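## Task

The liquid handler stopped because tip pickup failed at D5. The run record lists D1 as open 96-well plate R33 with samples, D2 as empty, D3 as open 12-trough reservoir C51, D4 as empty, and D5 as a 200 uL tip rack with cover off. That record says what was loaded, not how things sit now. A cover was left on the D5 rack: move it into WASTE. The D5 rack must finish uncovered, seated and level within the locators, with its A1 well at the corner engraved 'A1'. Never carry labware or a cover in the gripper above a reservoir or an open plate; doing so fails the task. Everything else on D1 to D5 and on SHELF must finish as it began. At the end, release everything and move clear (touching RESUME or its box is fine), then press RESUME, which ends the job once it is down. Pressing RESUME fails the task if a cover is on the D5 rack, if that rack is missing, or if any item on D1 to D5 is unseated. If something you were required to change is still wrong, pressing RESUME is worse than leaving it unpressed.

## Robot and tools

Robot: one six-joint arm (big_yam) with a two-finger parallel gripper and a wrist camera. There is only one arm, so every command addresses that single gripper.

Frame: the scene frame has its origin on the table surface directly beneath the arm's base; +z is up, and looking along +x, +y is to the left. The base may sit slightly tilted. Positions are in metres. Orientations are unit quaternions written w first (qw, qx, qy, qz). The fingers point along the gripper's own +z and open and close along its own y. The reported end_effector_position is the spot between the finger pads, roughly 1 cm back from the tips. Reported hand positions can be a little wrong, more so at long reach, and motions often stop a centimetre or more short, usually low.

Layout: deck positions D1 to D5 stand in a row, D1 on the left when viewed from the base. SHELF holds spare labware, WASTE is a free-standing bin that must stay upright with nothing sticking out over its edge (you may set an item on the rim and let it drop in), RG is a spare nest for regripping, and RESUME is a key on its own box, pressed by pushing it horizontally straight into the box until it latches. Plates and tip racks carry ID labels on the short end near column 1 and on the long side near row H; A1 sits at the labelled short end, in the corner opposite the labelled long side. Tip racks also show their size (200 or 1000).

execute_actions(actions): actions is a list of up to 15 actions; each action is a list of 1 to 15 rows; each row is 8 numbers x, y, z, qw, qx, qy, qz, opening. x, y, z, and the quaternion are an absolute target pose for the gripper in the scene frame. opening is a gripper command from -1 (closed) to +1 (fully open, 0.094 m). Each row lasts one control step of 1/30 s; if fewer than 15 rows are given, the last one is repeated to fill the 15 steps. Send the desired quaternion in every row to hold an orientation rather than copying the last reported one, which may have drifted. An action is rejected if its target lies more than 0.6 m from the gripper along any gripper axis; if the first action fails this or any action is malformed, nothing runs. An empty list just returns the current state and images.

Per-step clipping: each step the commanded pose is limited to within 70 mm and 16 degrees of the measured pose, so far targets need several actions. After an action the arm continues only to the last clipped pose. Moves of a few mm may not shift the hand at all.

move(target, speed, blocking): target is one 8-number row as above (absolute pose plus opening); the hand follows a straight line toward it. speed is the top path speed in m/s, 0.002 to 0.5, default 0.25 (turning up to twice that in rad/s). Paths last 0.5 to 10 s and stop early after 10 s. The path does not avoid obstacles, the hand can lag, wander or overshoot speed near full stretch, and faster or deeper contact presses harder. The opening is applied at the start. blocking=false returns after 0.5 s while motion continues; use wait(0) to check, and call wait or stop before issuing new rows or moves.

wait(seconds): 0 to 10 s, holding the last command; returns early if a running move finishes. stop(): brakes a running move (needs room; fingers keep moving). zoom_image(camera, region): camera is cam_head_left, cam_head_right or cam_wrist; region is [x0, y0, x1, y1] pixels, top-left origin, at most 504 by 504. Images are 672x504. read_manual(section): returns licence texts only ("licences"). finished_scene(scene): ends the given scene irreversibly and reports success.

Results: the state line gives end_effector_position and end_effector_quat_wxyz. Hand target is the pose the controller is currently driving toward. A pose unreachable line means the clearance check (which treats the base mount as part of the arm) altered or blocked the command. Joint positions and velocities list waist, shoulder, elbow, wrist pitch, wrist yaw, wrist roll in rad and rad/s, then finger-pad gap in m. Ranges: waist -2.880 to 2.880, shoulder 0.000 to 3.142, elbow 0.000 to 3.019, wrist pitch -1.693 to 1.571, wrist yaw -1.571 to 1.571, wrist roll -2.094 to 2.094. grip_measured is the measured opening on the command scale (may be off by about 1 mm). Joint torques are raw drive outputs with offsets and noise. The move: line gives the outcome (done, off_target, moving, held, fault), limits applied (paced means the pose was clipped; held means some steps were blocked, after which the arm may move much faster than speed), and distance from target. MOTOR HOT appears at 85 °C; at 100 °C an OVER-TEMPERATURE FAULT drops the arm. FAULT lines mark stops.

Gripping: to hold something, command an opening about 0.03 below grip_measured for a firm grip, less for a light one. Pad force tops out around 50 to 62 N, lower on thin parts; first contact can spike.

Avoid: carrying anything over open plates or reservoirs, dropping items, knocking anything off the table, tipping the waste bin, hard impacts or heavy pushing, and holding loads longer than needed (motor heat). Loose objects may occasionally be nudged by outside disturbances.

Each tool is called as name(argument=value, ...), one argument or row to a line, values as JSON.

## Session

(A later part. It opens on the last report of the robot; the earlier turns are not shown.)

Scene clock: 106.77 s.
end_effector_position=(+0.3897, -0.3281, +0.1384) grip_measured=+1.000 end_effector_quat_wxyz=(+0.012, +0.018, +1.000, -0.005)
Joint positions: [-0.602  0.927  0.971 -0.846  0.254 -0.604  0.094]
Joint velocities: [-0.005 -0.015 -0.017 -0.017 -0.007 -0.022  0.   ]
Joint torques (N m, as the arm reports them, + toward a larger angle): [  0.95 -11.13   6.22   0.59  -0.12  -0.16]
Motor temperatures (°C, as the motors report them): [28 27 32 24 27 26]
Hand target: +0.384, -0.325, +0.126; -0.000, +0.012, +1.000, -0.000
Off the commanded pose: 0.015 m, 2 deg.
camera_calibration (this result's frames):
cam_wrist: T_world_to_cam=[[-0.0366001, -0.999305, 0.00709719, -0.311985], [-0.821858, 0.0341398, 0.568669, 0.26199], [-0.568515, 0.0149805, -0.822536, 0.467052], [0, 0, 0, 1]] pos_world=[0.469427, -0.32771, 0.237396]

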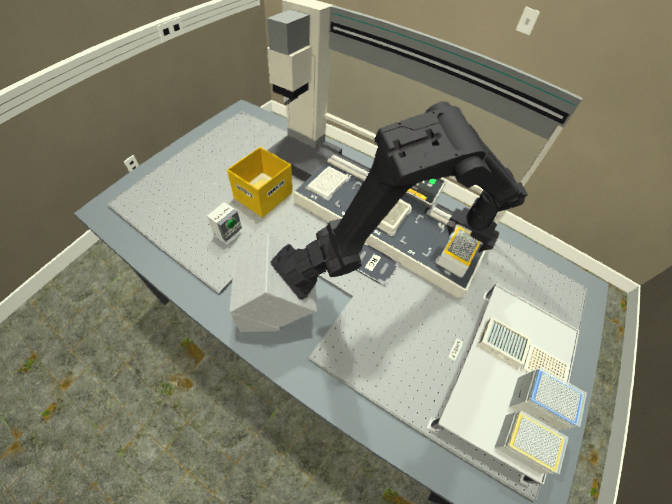

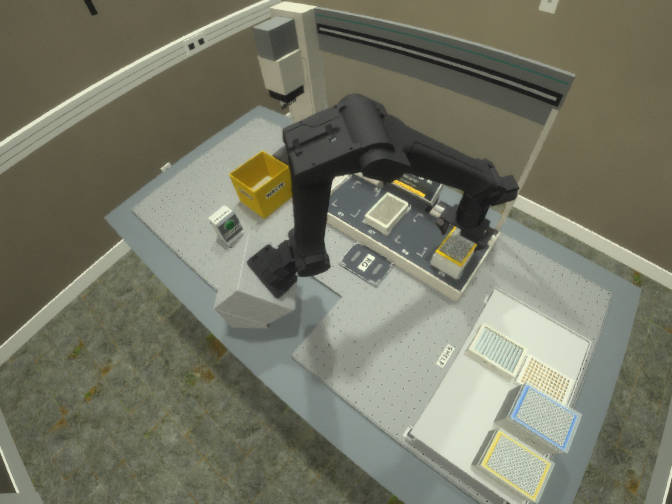

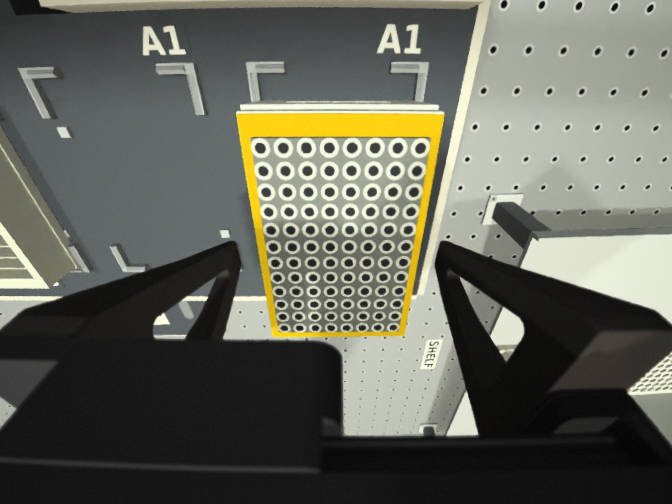

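Centred. Descend.

execute_actions(
  actions=[
    [[0.385,-0.325,0.114,0,0.012,1,0,1]],
    [[0.385,-0.325,0.102,0,0.012,1,0,1]],
    [[0.385,-0.325,0.09,0,0.012,1,0,1]],
    [[0.385,-0.325,0.08,0,0.012,1,0,1]],
    [[0.385,-0.325,0.08,0,0.012,1,0,0.83]],
    [[0.385,-0.325,0.08,0,0.012,1,0,0.755]],
  ],
)

Scene clock: 113.20 s.
end_effector_position=(+0.3918, -0.3289, +0.0942) grip_measured=+0.800 end_effector_quat_wxyz=(+0.013, +0.018, +1.000, -0.007)
Joint positions: [-0.636  1.014  0.942 -0.719  0.23  -0.631  0.085]
Joint velocities: [ 0.005 -0.005 -0.007 -0.002  0.066  0.037 -0.   ]
Joint torques (N m, as the arm reports them, + toward a larger angle): [  0.81 -11.79   5.54   0.55  -0.13  -0.16]
Motor temperatures (°C, as the motors report them): [28 27 32 24 27 26]
Hand target: +0.384, -0.325, +0.081; -0.000, +0.012, +1.000, -0.000
Off the commanded pose: 0.016 m, 2 deg.
camera_calibration (this result's frames):
cam_wrist: T_world_to_cam=[[-0.0359623, -0.999311, 0.00914528, -0.312923], [-0.823108, 0.0348085, 0.566817, 0.28978], [-0.566745, 0.0128565, -0.823793, 0.430606], [0, 0, 0, 1]] pos_world=[0.471311, -0.328331, 0.19334]

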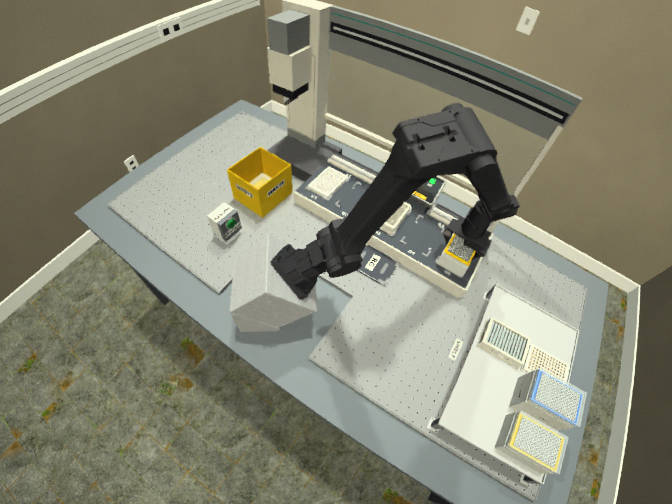

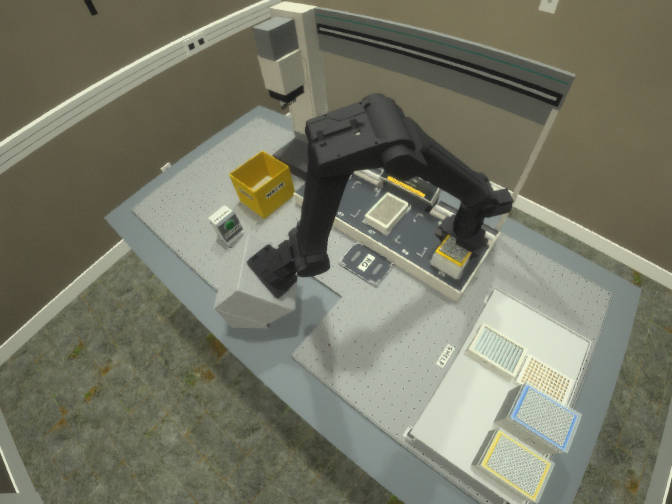

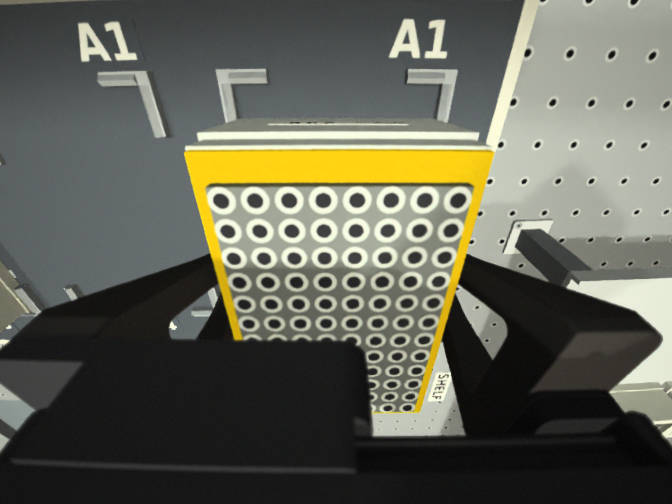

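execute_actions(
  actions=[
    [[0.395,-0.329,0.088,0,0.014,1,0,0.755]],
    [[0.404,-0.332,0.094,0,0.016,1,0,0.755]],
    [[0.411,-0.334,0.097,0,0.016,1,0,0.755]],
    [[0.417,-0.335,0.098,0,0.016,1,0,0.755]],
    [[0.417,-0.335,0.098,0,0.016,1,0,0.755]],
  ],
)

Scene clock: 119.30 s.
end_effector_position=(+0.4001, -0.3296, +0.0965) grip_measured=+0.800 end_effector_quat_wxyz=(-0.006, +0.014, +1.000, -0.001)
Joint positions: [-0.613  1.045  0.992 -0.781  0.259 -0.613  0.085]
Joint velocities: [-0.015  0.015 -0.012  0.002 -0.022 -0.022  0.001]
Joint torques (N m, as the arm reports them, + toward a larger angle): [  3.13 -12.2    9.53  -0.3   -0.01   0.11]
Motor temperatures (°C, as the motors report them): [28 27 32 24 27 26]
Hand target: +0.417, -0.335, +0.098; +0.000, +0.016, +1.000, -0.000
Off the commanded pose: 0.018 m, 1 deg.
camera_calibration (this result's frames):
cam_wrist: T_world_to_cam=[[-0.0275616, -0.999619, -0.00130869, -0.315732], [-0.801346, 0.0213121, 0.597822, 0.279274], [-0.597566, 0.0175257, -0.801628, 0.448948], [0, 0, 0, 1]] pos_world=[0.483369, -0.329432, 0.19252]

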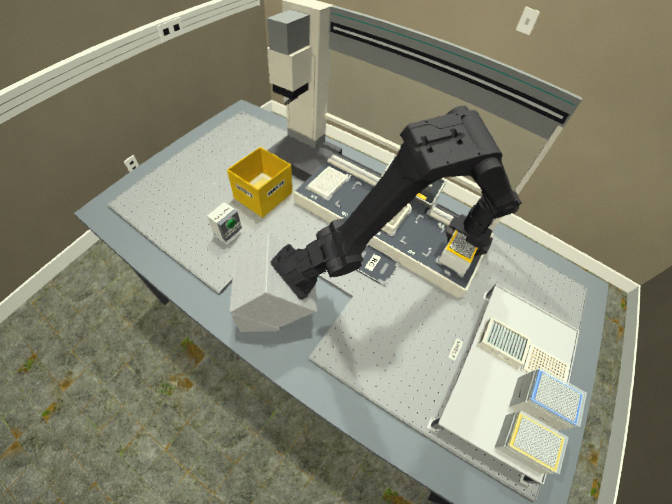

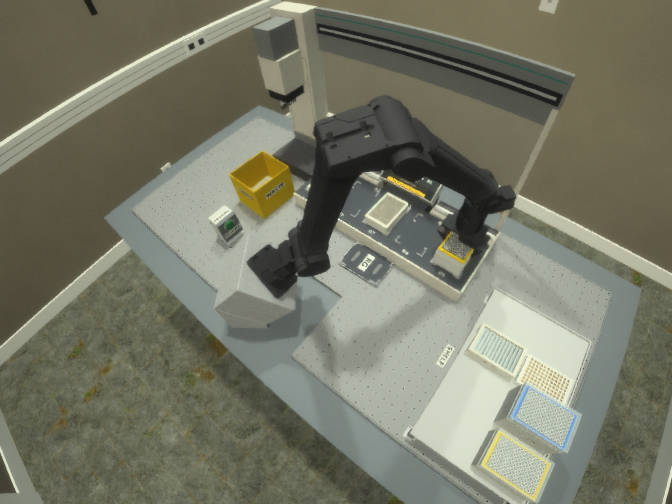

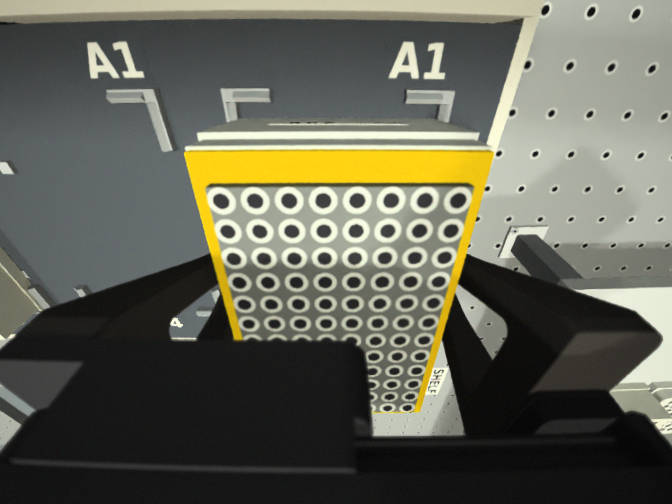

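execute_actions(
  actions=[
    [[0.421,-0.335,0.098,0.008,0.02,1,0,0.755]],
    [[0.425,-0.335,0.098,0.016,0.02,1,0,0.755]],
    [[0.425,-0.335,0.098,0.016,0.02,1,0,0.755]],
  ],
)

Scene clock: 123.70 s.
end_effector_position=(+0.4024, -0.3291, +0.0962) grip_measured=+0.800 end_effector_quat_wxyz=(-0.001, +0.018, +1.000, +0.001)
Joint positions: [-0.613  1.046  0.992 -0.774  0.251 -0.607  0.085]
Joint velocities: [-0.005 -0.005 -0.002 -0.007  0.037  0.007 -0.   ]
Joint torques (N m, as the arm reports them, + toward a larger angle): [  3.41 -12.15   9.56   0.47  -0.36   0.1 ]
Motor temperatures (°C, as the motors report them): [28 27 32 24 27 26]
Hand target: +0.424, -0.335, +0.098; +0.016, +0.020, +1.000, +0.000
Off the commanded pose: 0.023 m, 2 deg.
camera_calibration (this result's frames):
cam_wrist: T_world_to_cam=[[-0.0353039, -0.999363, -0.00523065, -0.311612], [-0.807216, 0.0254295, 0.589709, 0.285765], [-0.5892, 0.0250413, -0.807599, 0.449749], [0, 0, 0, 1]] pos_world=[0.484665, -0.329943, 0.193069]

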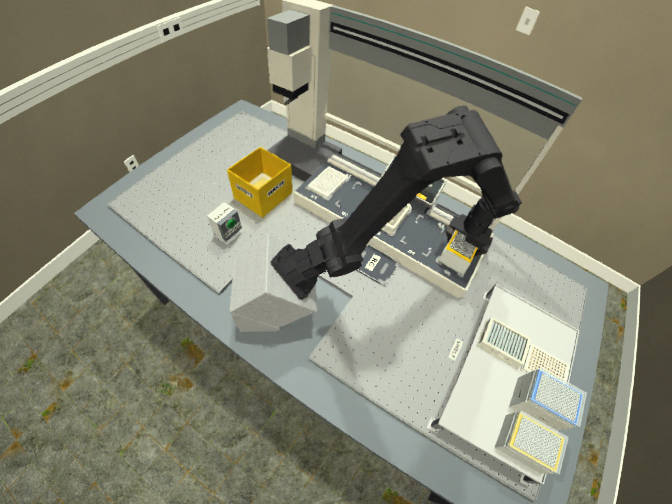

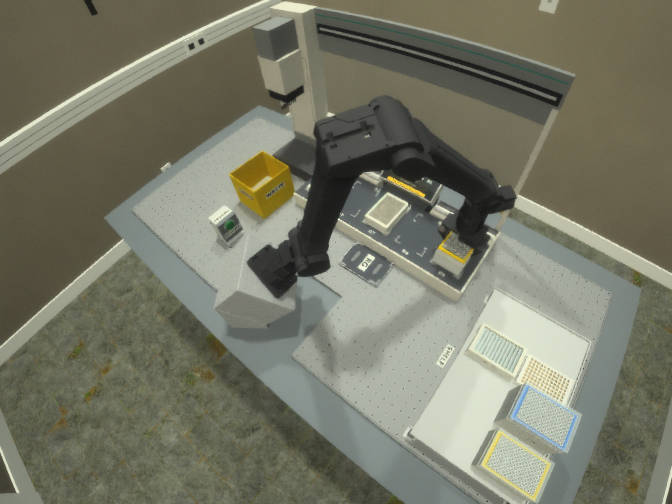

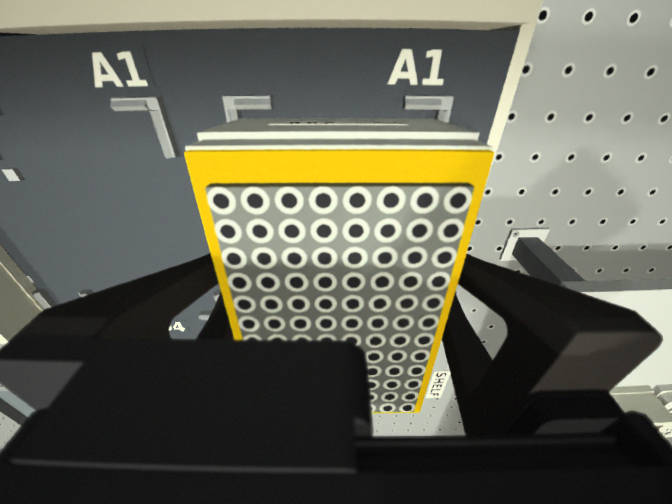

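execute_actions(
  actions=[
    [[0.428,-0.336,0.098,0.024,0.02,1,0,0.755]],
    [[0.432,-0.337,0.098,0.032,0.02,1,0,0.755]],
    [[0.432,-0.337,0.098,0.032,0.02,1,0,0.755]],
  ],
)

Scene clock: 133.33 s.
end_effector_position=(+0.4063, -0.3292, +0.0960) grip_measured=+0.800 end_effector_quat_wxyz=(+0.008, +0.019, +1.000, +0.002)
Joint positions: [-0.613  1.047  0.992 -0.761  0.238 -0.607  0.085]
Joint velocities: [-0.005 -0.005 -0.007  0.007  0.022 -0.037 -0.001]
Joint torques (N m, as the arm reports them, + toward a larger angle): [  3.31 -12.27   9.61   1.01  -0.73   0.  ]
Motor temperatures (°C, as the motors report them): [28 27 33 24 27 26]
Hand target: +0.431, -0.337, +0.098; +0.032, +0.020, +0.999, +0.000
Off the commanded pose: 0.027 m, 3 deg.
camera_calibration (this result's frames):
cam_wrist: T_world_to_cam=[[-0.0383531, -0.999226, -0.0087297, -0.309933], [-0.817526, 0.0263529, 0.575289, 0.294857], [-0.574614, 0.0292009, -0.817904, 0.448366], [0, 0, 0, 1]] pos_world=[0.486804, -0.330556, 0.194387]

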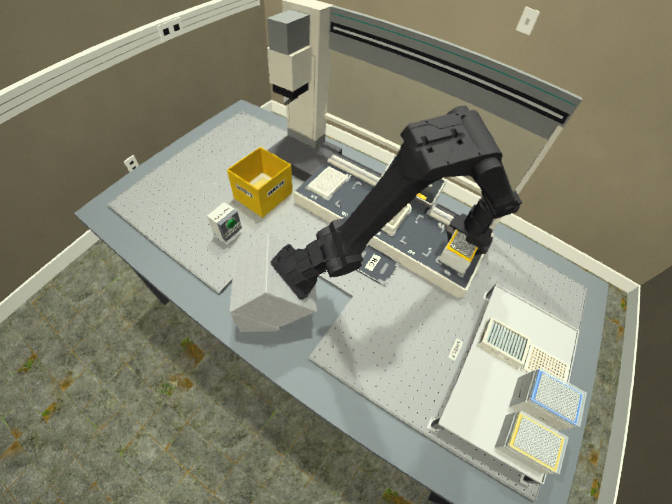

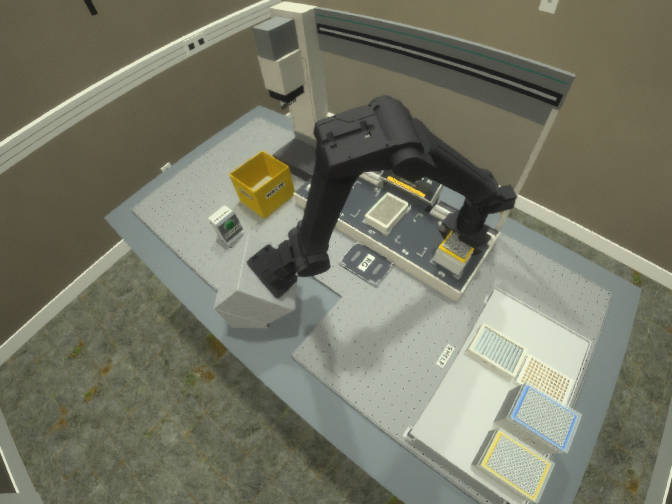

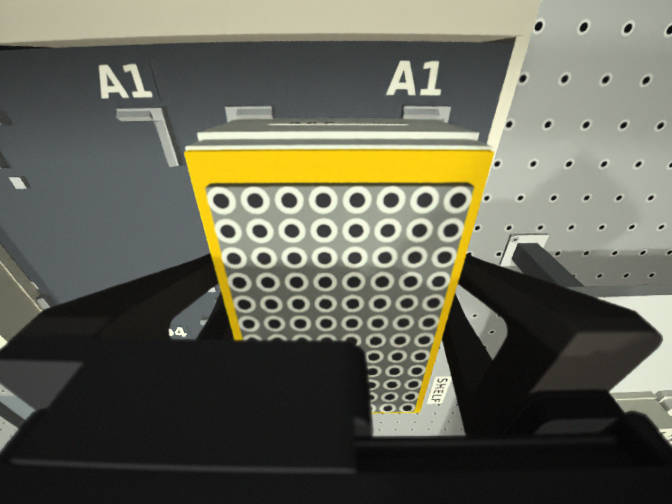

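Against the far locators. Release gently and rise.

execute_actions(
  actions=[
    [[0.43,-0.337,0.098,0.028,0.02,1,0,0.79],[0.43,-0.337,0.098,0.028,0.02,1,0,0.795],[0.43,-0.337,0.098,0.028,0.02,1,0,0.8],[0.43,-0.337,0.098,0.028,0.02,1,0,0.81],[0.43,-0.337,0.098,0.028,0.02,1,0,0.82]],
    [[0.428,-0.337,0.098,0.02,0.02,1,0,1]],
    [[0.425,-0.339,0.115,0.01,0.02,1,0,1]],
    [[0.422,-0.341,0.135,0,0.02,1,0,1]],
    [[0.42,-0.342,0.16,0,0.02,1,0,1]],
    [[0.42,-0.342,0.19,0,0.02,1,0,1]],
  ],
)

move(
  target=[0.3,-0.1,0.19,0,0,1,0,-1],
)

move(
  target=[0.2,0.17,0.15,0,0,0.966,0.259,-1],
)

move(
  target=[0.1,0.23,0.1,0,0,0.966,0.259,-1],
  speed=0.12,
)

zoom_image(
  camera="cam_head_right",
  region=[400,200,510,310],
)

zoom_image(
  camera="cam_head_left",
  region=[400,200,510,310],
)

Scene clock: 145.00 s.
end_effector_position=(+0.4073, -0.3310, +0.1755) grip_measured=+1.000 end_effector_quat_wxyz=(-0.015, +0.010, +1.000, +0.009)
Joint positions: [-0.535  0.944  1.102 -1.036  0.305 -0.552  0.094]
Joint velocities: [-0.015 -0.015 -0.007 -0.017  0.066 -0.022  0.   ]
Joint torques (N m, as the arm reports them, + toward a larger angle): [  2.44 -13.87  10.49  -0.33   0.14   0.14]
Motor temperatures (°C, as the motors report them): [28 27 34 24 27 26]
Hand target: +0.421, -0.342, +0.190; +0.000, +0.020, +1.000, +0.000
Off the commanded pose: 0.022 m, 2 deg.
camera_calibration (this result's frames):
cam_wrist: T_world_to_cam=[[-0.0206105, -0.999582, -0.0202877, -0.316348], [-0.790928, 0.00388903, 0.611897, 0.2253], [-0.611562, 0.0286576, -0.790677, 0.524087], [0, 0, 0, 1]] pos_world=[0.492187, -0.332111, 0.270105]

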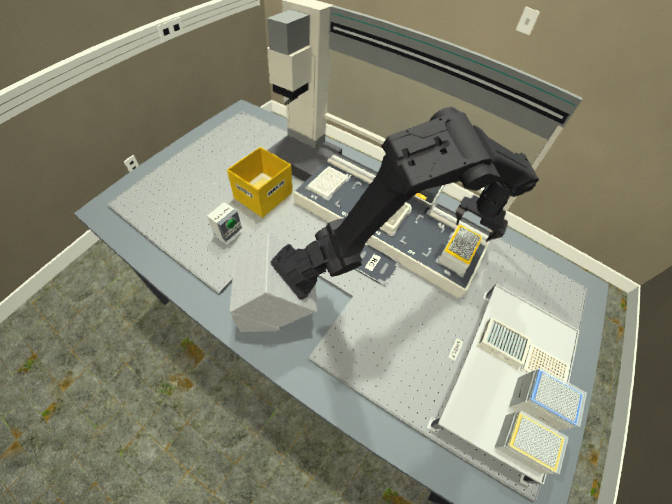

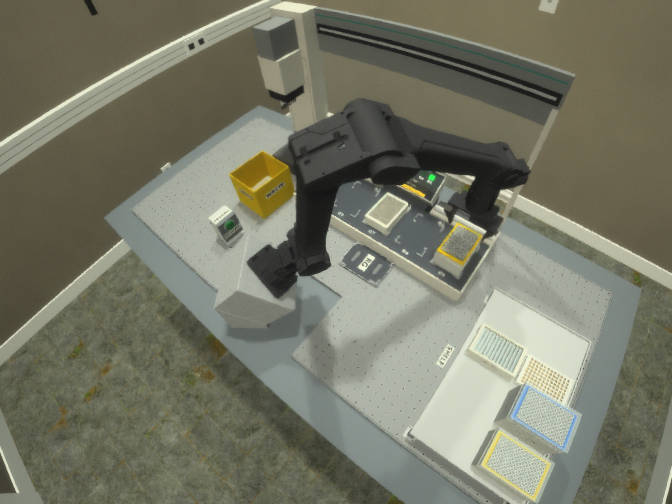

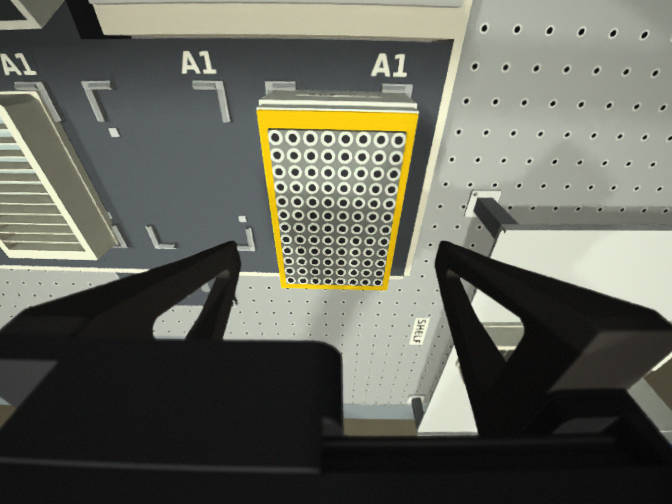

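Scene clock: 146.80 s.
end_effector_position=(+0.3024, -0.1016, +0.1949) grip_measured=-0.986 end_effector_quat_wxyz=(+0.004, -0.001, +1.000, -0.002)
Joint positions: [ 0.27   0.72   0.604 -1.138  0.734  0.211  0.001]
Joint velocities: [-0.005 -0.005  0.002 -0.002  0.007  0.022 -0.001]
Joint torques (N m, as the arm reports them, + toward a larger angle): [ 1.96 -0.81  6.34 -0.25  0.22  0.11]
Motor temperatures (°C, as the motors report them): [28 27 33 24 27 26]
Hand target: +0.300, -0.099, +0.193; -0.003, -0.003, +1.000, -0.005
Off the commanded pose: 0.006 m, 1 deg.
move: done
camera_calibration (this result's frames):
cam_wrist: T_world_to_cam=[[0.00262674, -0.999996, 0.00133711, -0.100079], [-0.813998, -0.00136149, 0.580866, 0.142104], [-0.580862, -0.00261419, -0.813998, 0.460766], [0, 0, 0, 1]] pos_world=[0.383577, -0.0986804, 0.292653]

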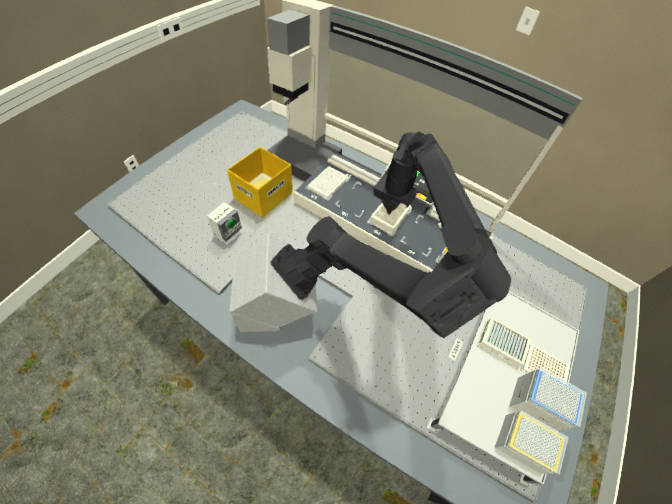

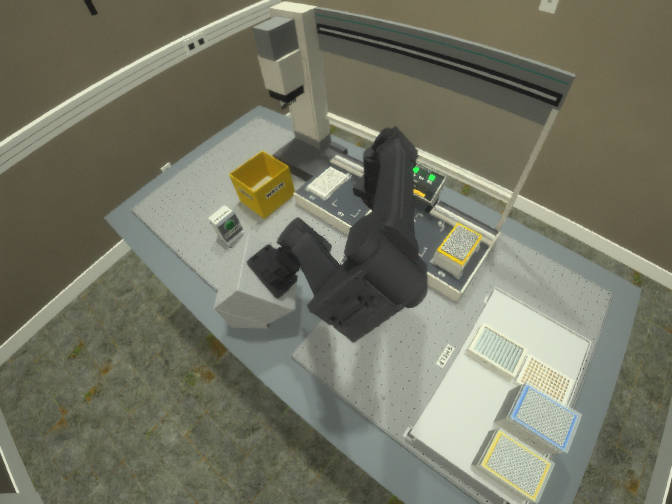

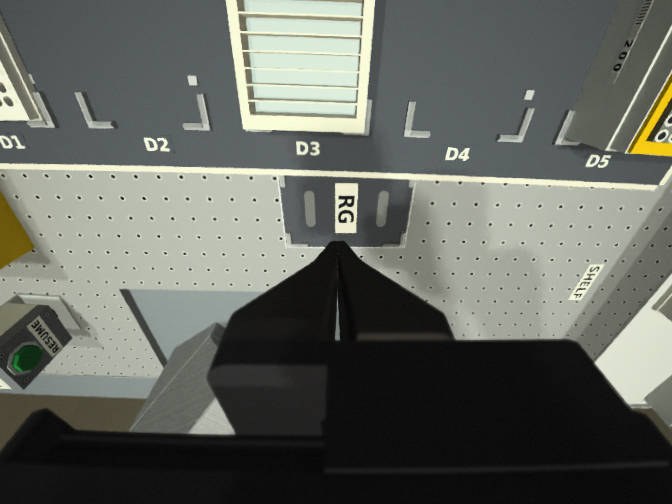

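Scene clock: 148.53 s.
end_effector_position=(+0.2032, +0.1652, +0.1511) grip_measured=-0.986 end_effector_quat_wxyz=(-0.003, -0.006, +0.967, +0.254)
Joint positions: [ 0.777  1.277  0.316 -0.357  0.391  0.664  0.001]
Joint velocities: [-0.005 -0.015 -0.007  0.007  0.007  0.007 -0.001]
Joint torques (N m, as the arm reports them, + toward a larger angle): [ 4.65 -1.4   4.75  1.09 -0.23  0.08]
Motor temperatures (°C, as the motors report them): [28 27 33 24 27 26]
Hand target: +0.199, +0.165, +0.150; -0.004, -0.002, +0.967, +0.255
Off the commanded pose: 0.006 m, 1 deg.
move: done
camera_calibration (this result's frames):
cam_wrist: T_world_to_cam=[[0.0102196, -0.869559, -0.493723, 0.218761], [-0.803627, -0.300961, 0.513427, 0.144711], [-0.595046, 0.391522, -0.701877, 0.289031], [0, 0, 0, 1]] pos_world=[0.286045, 0.120616, 0.236573]

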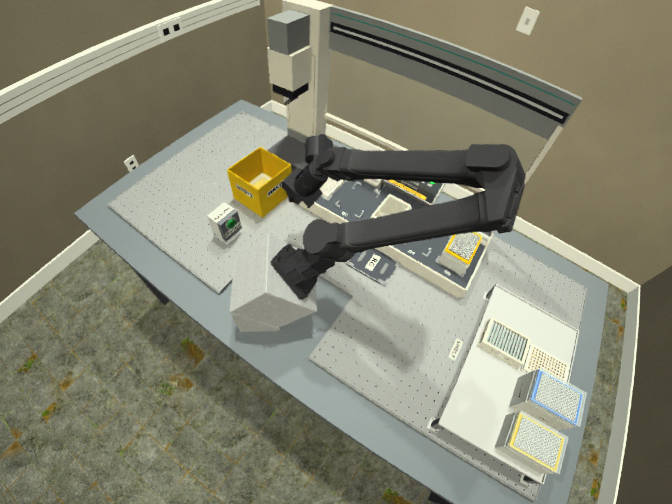

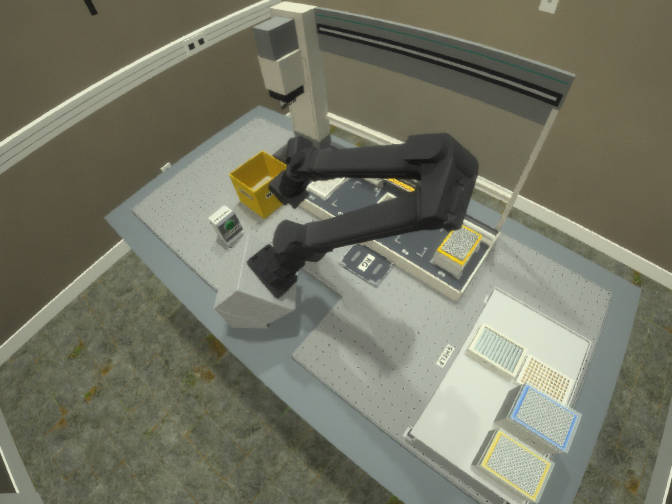

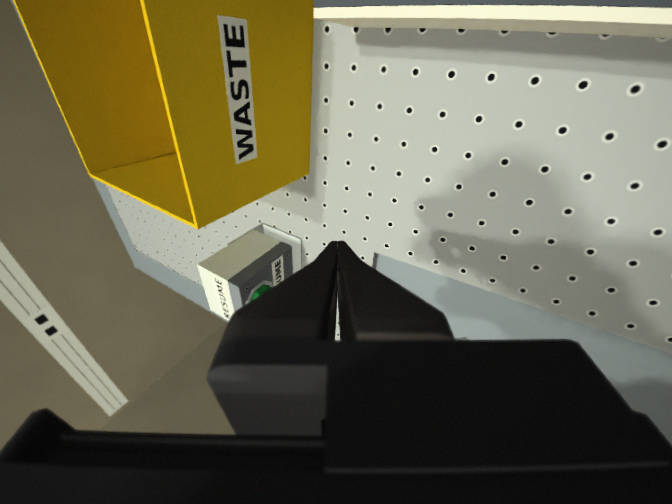

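Scene clock: 150.13 s.
end_effector_position=(+0.1030, +0.2264, +0.1005) grip_measured=-0.986 end_effector_quat_wxyz=(-0.001, -0.006, +0.967, +0.255)
Joint positions: [1.045 1.892 0.246 0.216 0.446 0.949 0.001]
Joint velocities: [-0.005 -0.005  0.007 -0.002 -0.066  0.051  0.001]
Joint torques (N m, as the arm reports them, + toward a larger angle): [ 6.23 -3.81  3.16  1.37  0.06  0.08]
Motor temperatures (°C, as the motors report them): [28 27 33 24 27 26]
Hand target: +0.101, +0.226, +0.101; +0.001, -0.001, +0.966, +0.257
Off the commanded pose: 0.005 m, 1 deg.
move: done
camera_calibration (this result's frames):
cam_wrist: T_world_to_cam=[[0.010241, -0.868437, -0.495694, 0.247963], [-0.806383, -0.30031, 0.50947, 0.109099], [-0.591304, 0.394502, -0.703368, 0.169008], [0, 0, 0, 1]] pos_world=[0.185371, 0.181429, 0.186206]

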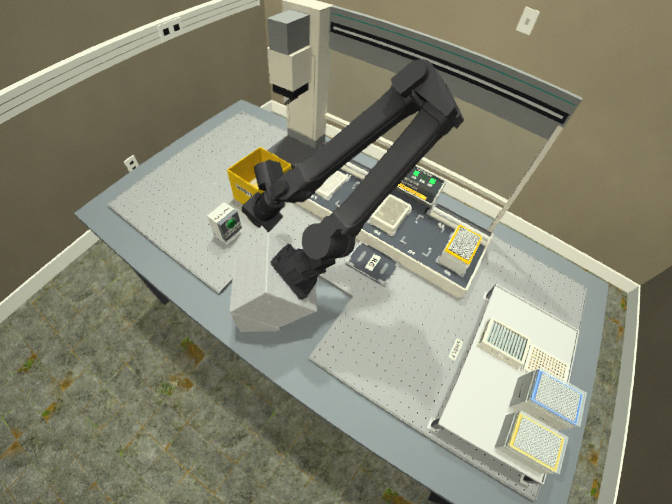

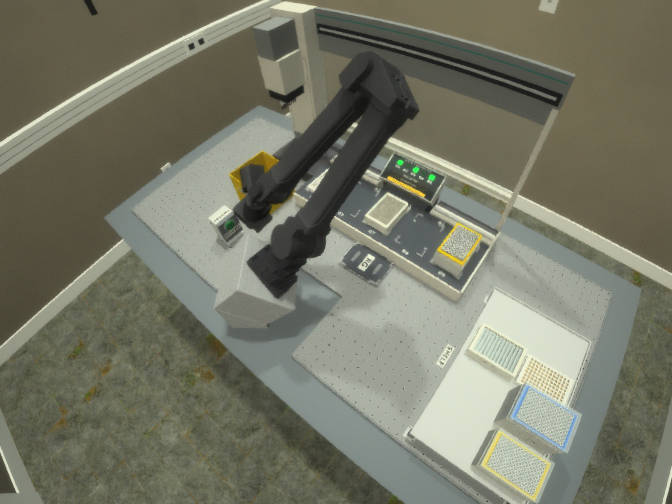

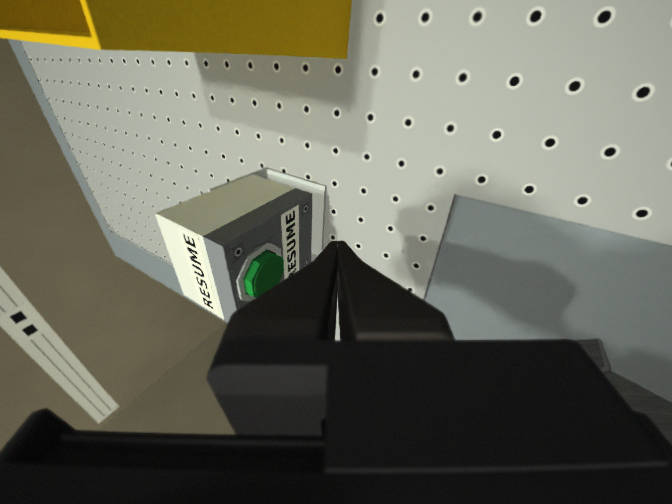

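Region (400, 200, 510, 310) of cam_head_right's 672x504 image, scaled by 4.582, with more detail than that image has.

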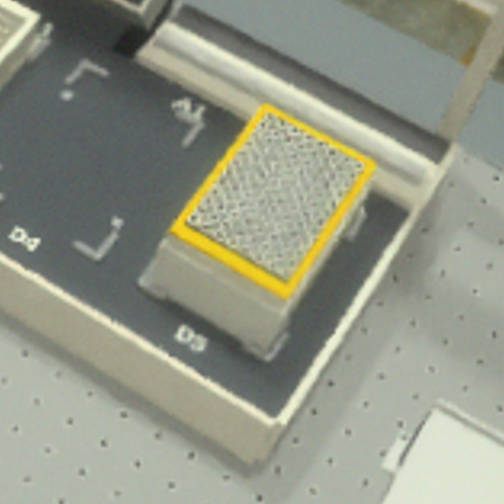

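Region (400, 200, 510, 310) of cam_head_left's 672x504 image, scaled by 4.582, with more detail than that image has.

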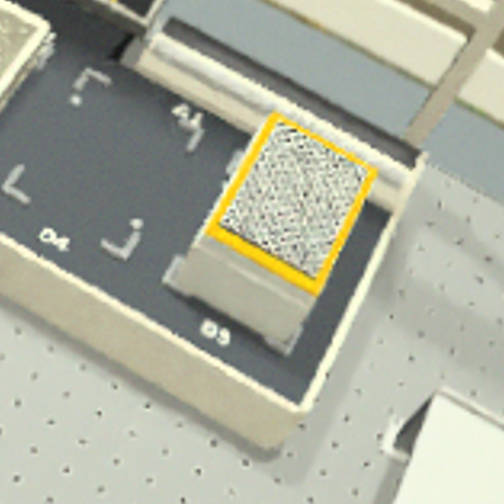

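execute_actions(
  actions=[
    [[0.09,0.245,0.1,0,0,0.966,0.259,-1]],
    [[0.078,0.262,0.1,0,0,0.966,0.259,-1]],
    [[0.067,0.275,0.1,0,0,0.966,0.259,-1]],
    [[0.066,0.285,0.1,0,0,0.966,0.259,-1]],
    [[0.066,0.285,0.1,0,0,0.966,0.259,-1]],
  ],
)

Scene clock: 158.27 s.
end_effector_position=(+0.0666, +0.2749, +0.0985) grip_measured=-0.986 end_effector_quat_wxyz=(-0.002, -0.003, +0.967, +0.256)
Joint positions: [1.221 2.113 0.358 0.242 0.461 1.148 0.001]
Joint velocities: [-0.015 -0.005  0.007 -0.012 -0.037  0.037 -0.   ]
Joint torques (N m, as the arm reports them, + toward a larger angle): [ 6.9  -4.83  5.35  0.77  0.12  0.07]
Motor temperatures (°C, as the motors report them): [28 27 32 24 27 26]
Hand target: +0.066, +0.285, +0.100; -0.000, +0.000, +0.966, +0.259
Off the commanded pose: 0.010 m, 1 deg.
camera_calibration (this result's frames):
cam_wrist: T_world_to_cam=[[0.00440578, -0.867049, -0.498204, 0.289699], [-0.805911, -0.298031, 0.511552, 0.0944822], [-0.592021, 0.399254, -0.700077, 0.125391], [0, 0, 0, 1]] pos_world=[0.149102, 0.229279, 0.18378]

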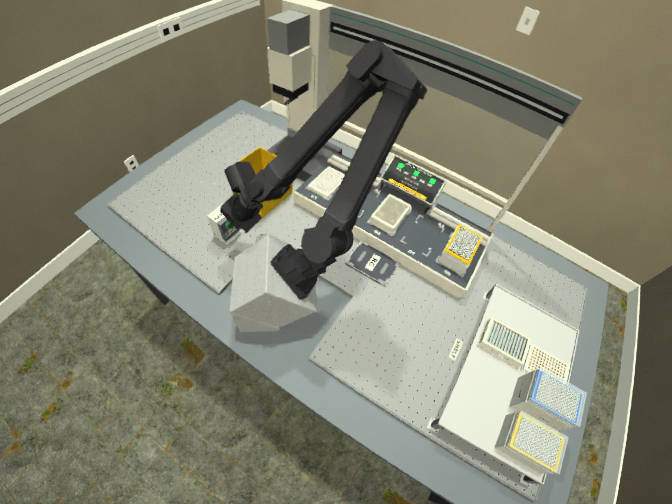

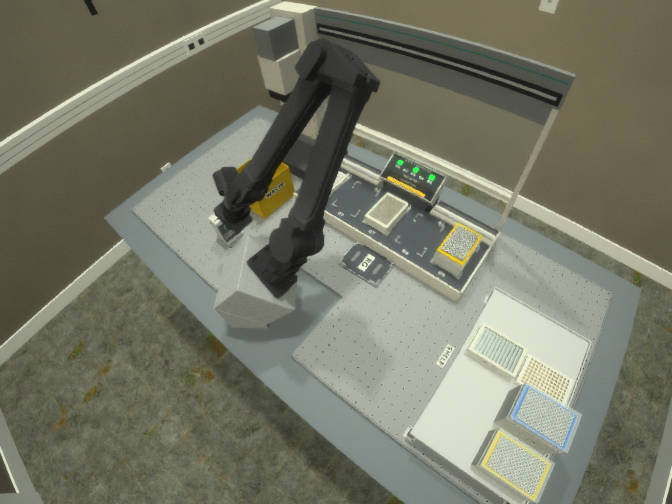

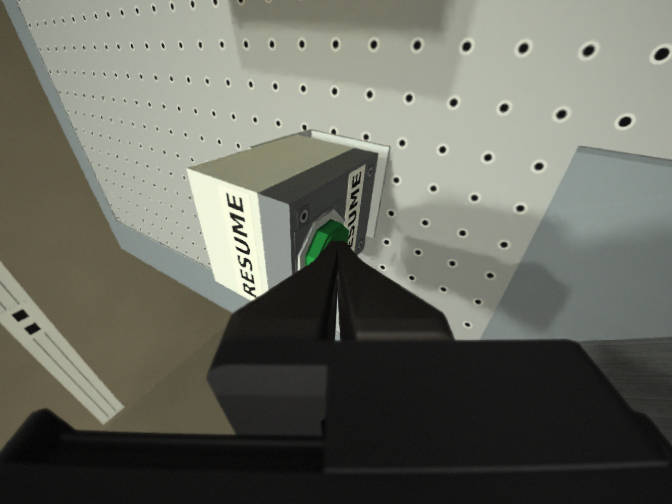

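execute_actions(
  actions=[
    [[0.06,0.287,0.092,0,0,0.966,0.259,-1]],
    [[0.058,0.293,0.089,0,0,0.966,0.259,-1]],
    [[0.058,0.3,0.089,0,0,0.966,0.259,-1]],
    [[0.057,0.308,0.09,0,0,0.964,0.266,-1]],
    [[0.057,0.316,0.092,0,0,0.962,0.273,-1]],
  ],
)

Scene clock: 166.80 s.
end_effector_position=(+0.0526, +0.2772, +0.0805) grip_measured=-0.986 end_effector_quat_wxyz=(-0.005, -0.013, +0.971, +0.241)
Joint positions: [1.23  2.213 0.379 0.279 0.464 1.156 0.001]
Joint velocities: [-0.015 -0.005  0.002  0.002  0.022 -0.051  0.   ]
Joint torques (N m, as the arm reports them, + toward a larger angle): [ 7.53 -5.36  7.52  1.73 -0.62  0.01]
Motor temperatures (°C, as the motors report them): [28 27 32 24 27 26]
Hand target: +0.058, +0.314, +0.093; -0.001, -0.001, +0.962, +0.273
Off the commanded pose: 0.041 m, 4 deg.
camera_calibration (this result's frames):
cam_wrist: T_world_to_cam=[[0.0237755, -0.882283, -0.470119, 0.283763], [-0.79942, -0.299151, 0.520995, 0.0923344], [-0.600301, 0.363435, -0.712428, 0.114905], [0, 0, 0, 1]] pos_world=[0.136045, 0.236221, 0.167158]

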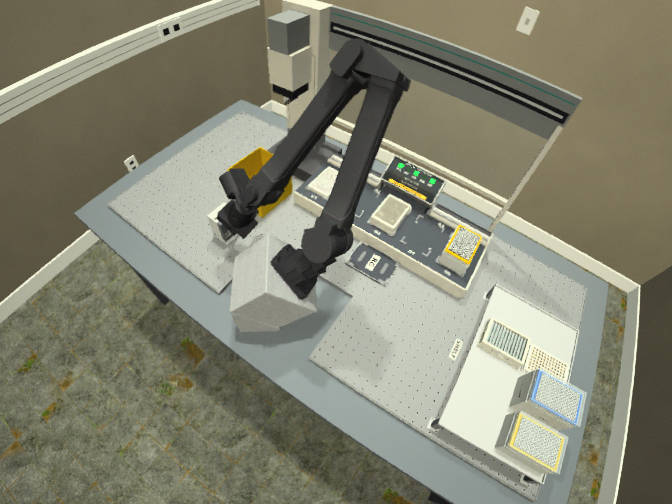

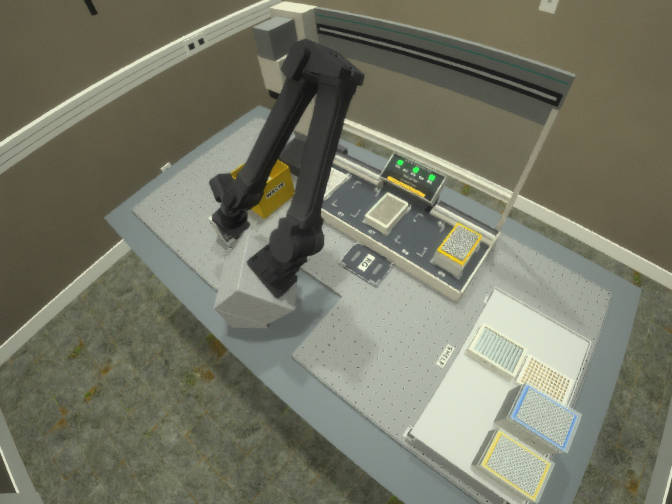

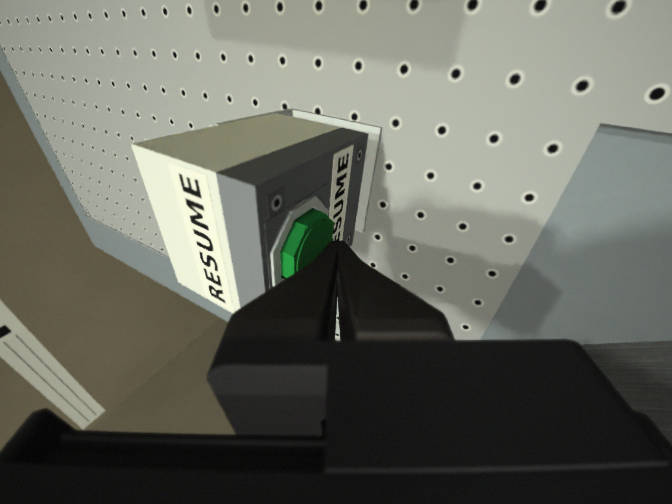

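execute_actions(
  actions=[
    [[0.059,0.321,0.099,0,0,0.957,0.29,-1]],
    [[0.061,0.327,0.106,0,0,0.952,0.306,-1]],
    [[0.063,0.333,0.112,0,0,0.948,0.318,-1]],
    [[0.063,0.338,0.115,0,0,0.948,0.318,-1]],
  ],
)

Scene clock: 171.10 s.
end_effector_position=(+0.0500, +0.2817, +0.0830) grip_measured=-0.987 end_effector_quat_wxyz=(-0.014, -0.014, +0.968, +0.252)
Joint positions: [1.23  2.213 0.379 0.296 0.439 1.152 0.001]
Joint velocities: [ 0.005 -0.005  0.007  0.012 -0.007 -0.007 -0.   ]
Joint torques (N m, as the arm reports them, + toward a larger angle): [ 7.58 -7.77  6.96  2.93 -0.75 -0.27]
Motor temperatures (°C, as the motors report them): [28 27 32 24 27 26]
The last 2 of this call's 4 actions were not run: the run ended first.
camera_calibration (this result's frames):
cam_wrist: T_world_to_cam=[[0.0205504, -0.870921, -0.490994, 0.287667], [-0.788593, -0.315998, 0.527509, 0.093945], [-0.614572, 0.376354, -0.693296, 0.108976], [0, 0, 0, 1]] pos_world=[0.135146, 0.239208, 0.167239]
The task's run has ended: the event that ends the task has happened.

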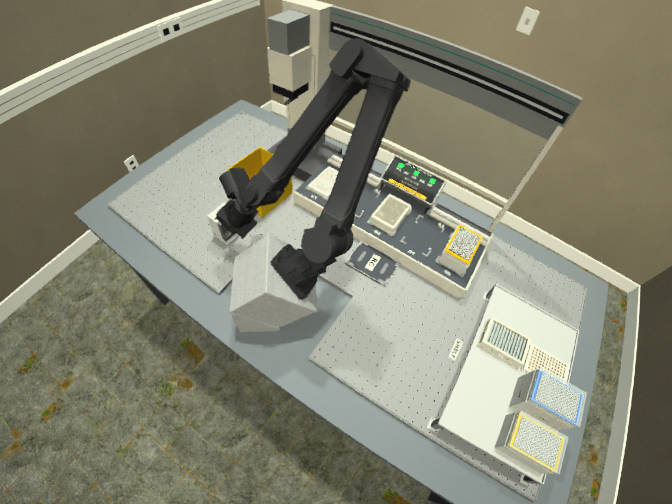

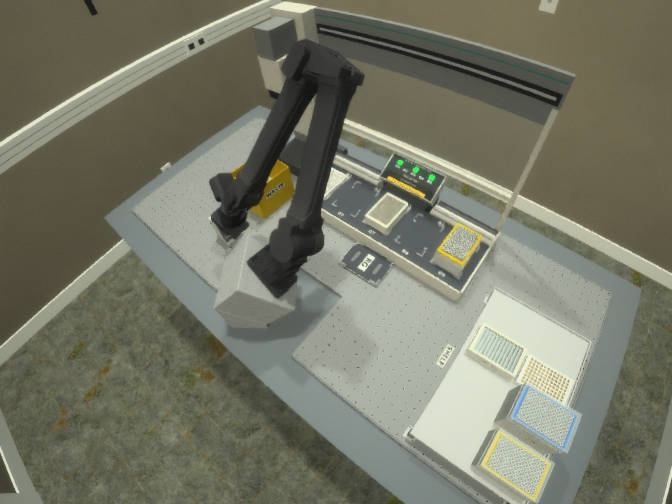

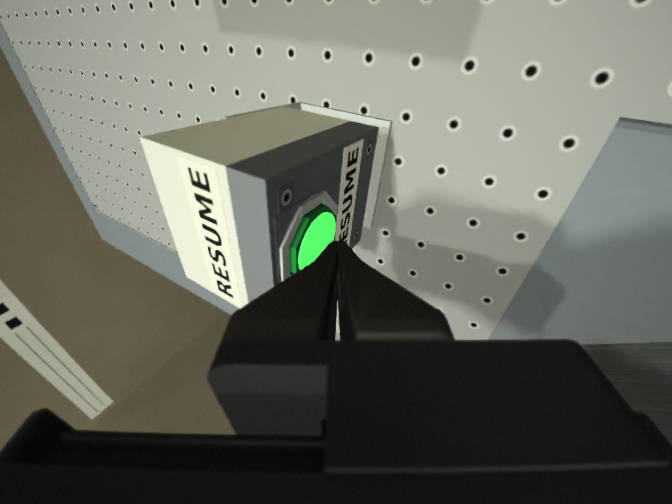

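finished_scene(
  scene=2,
)

The scene is finished: the task was done.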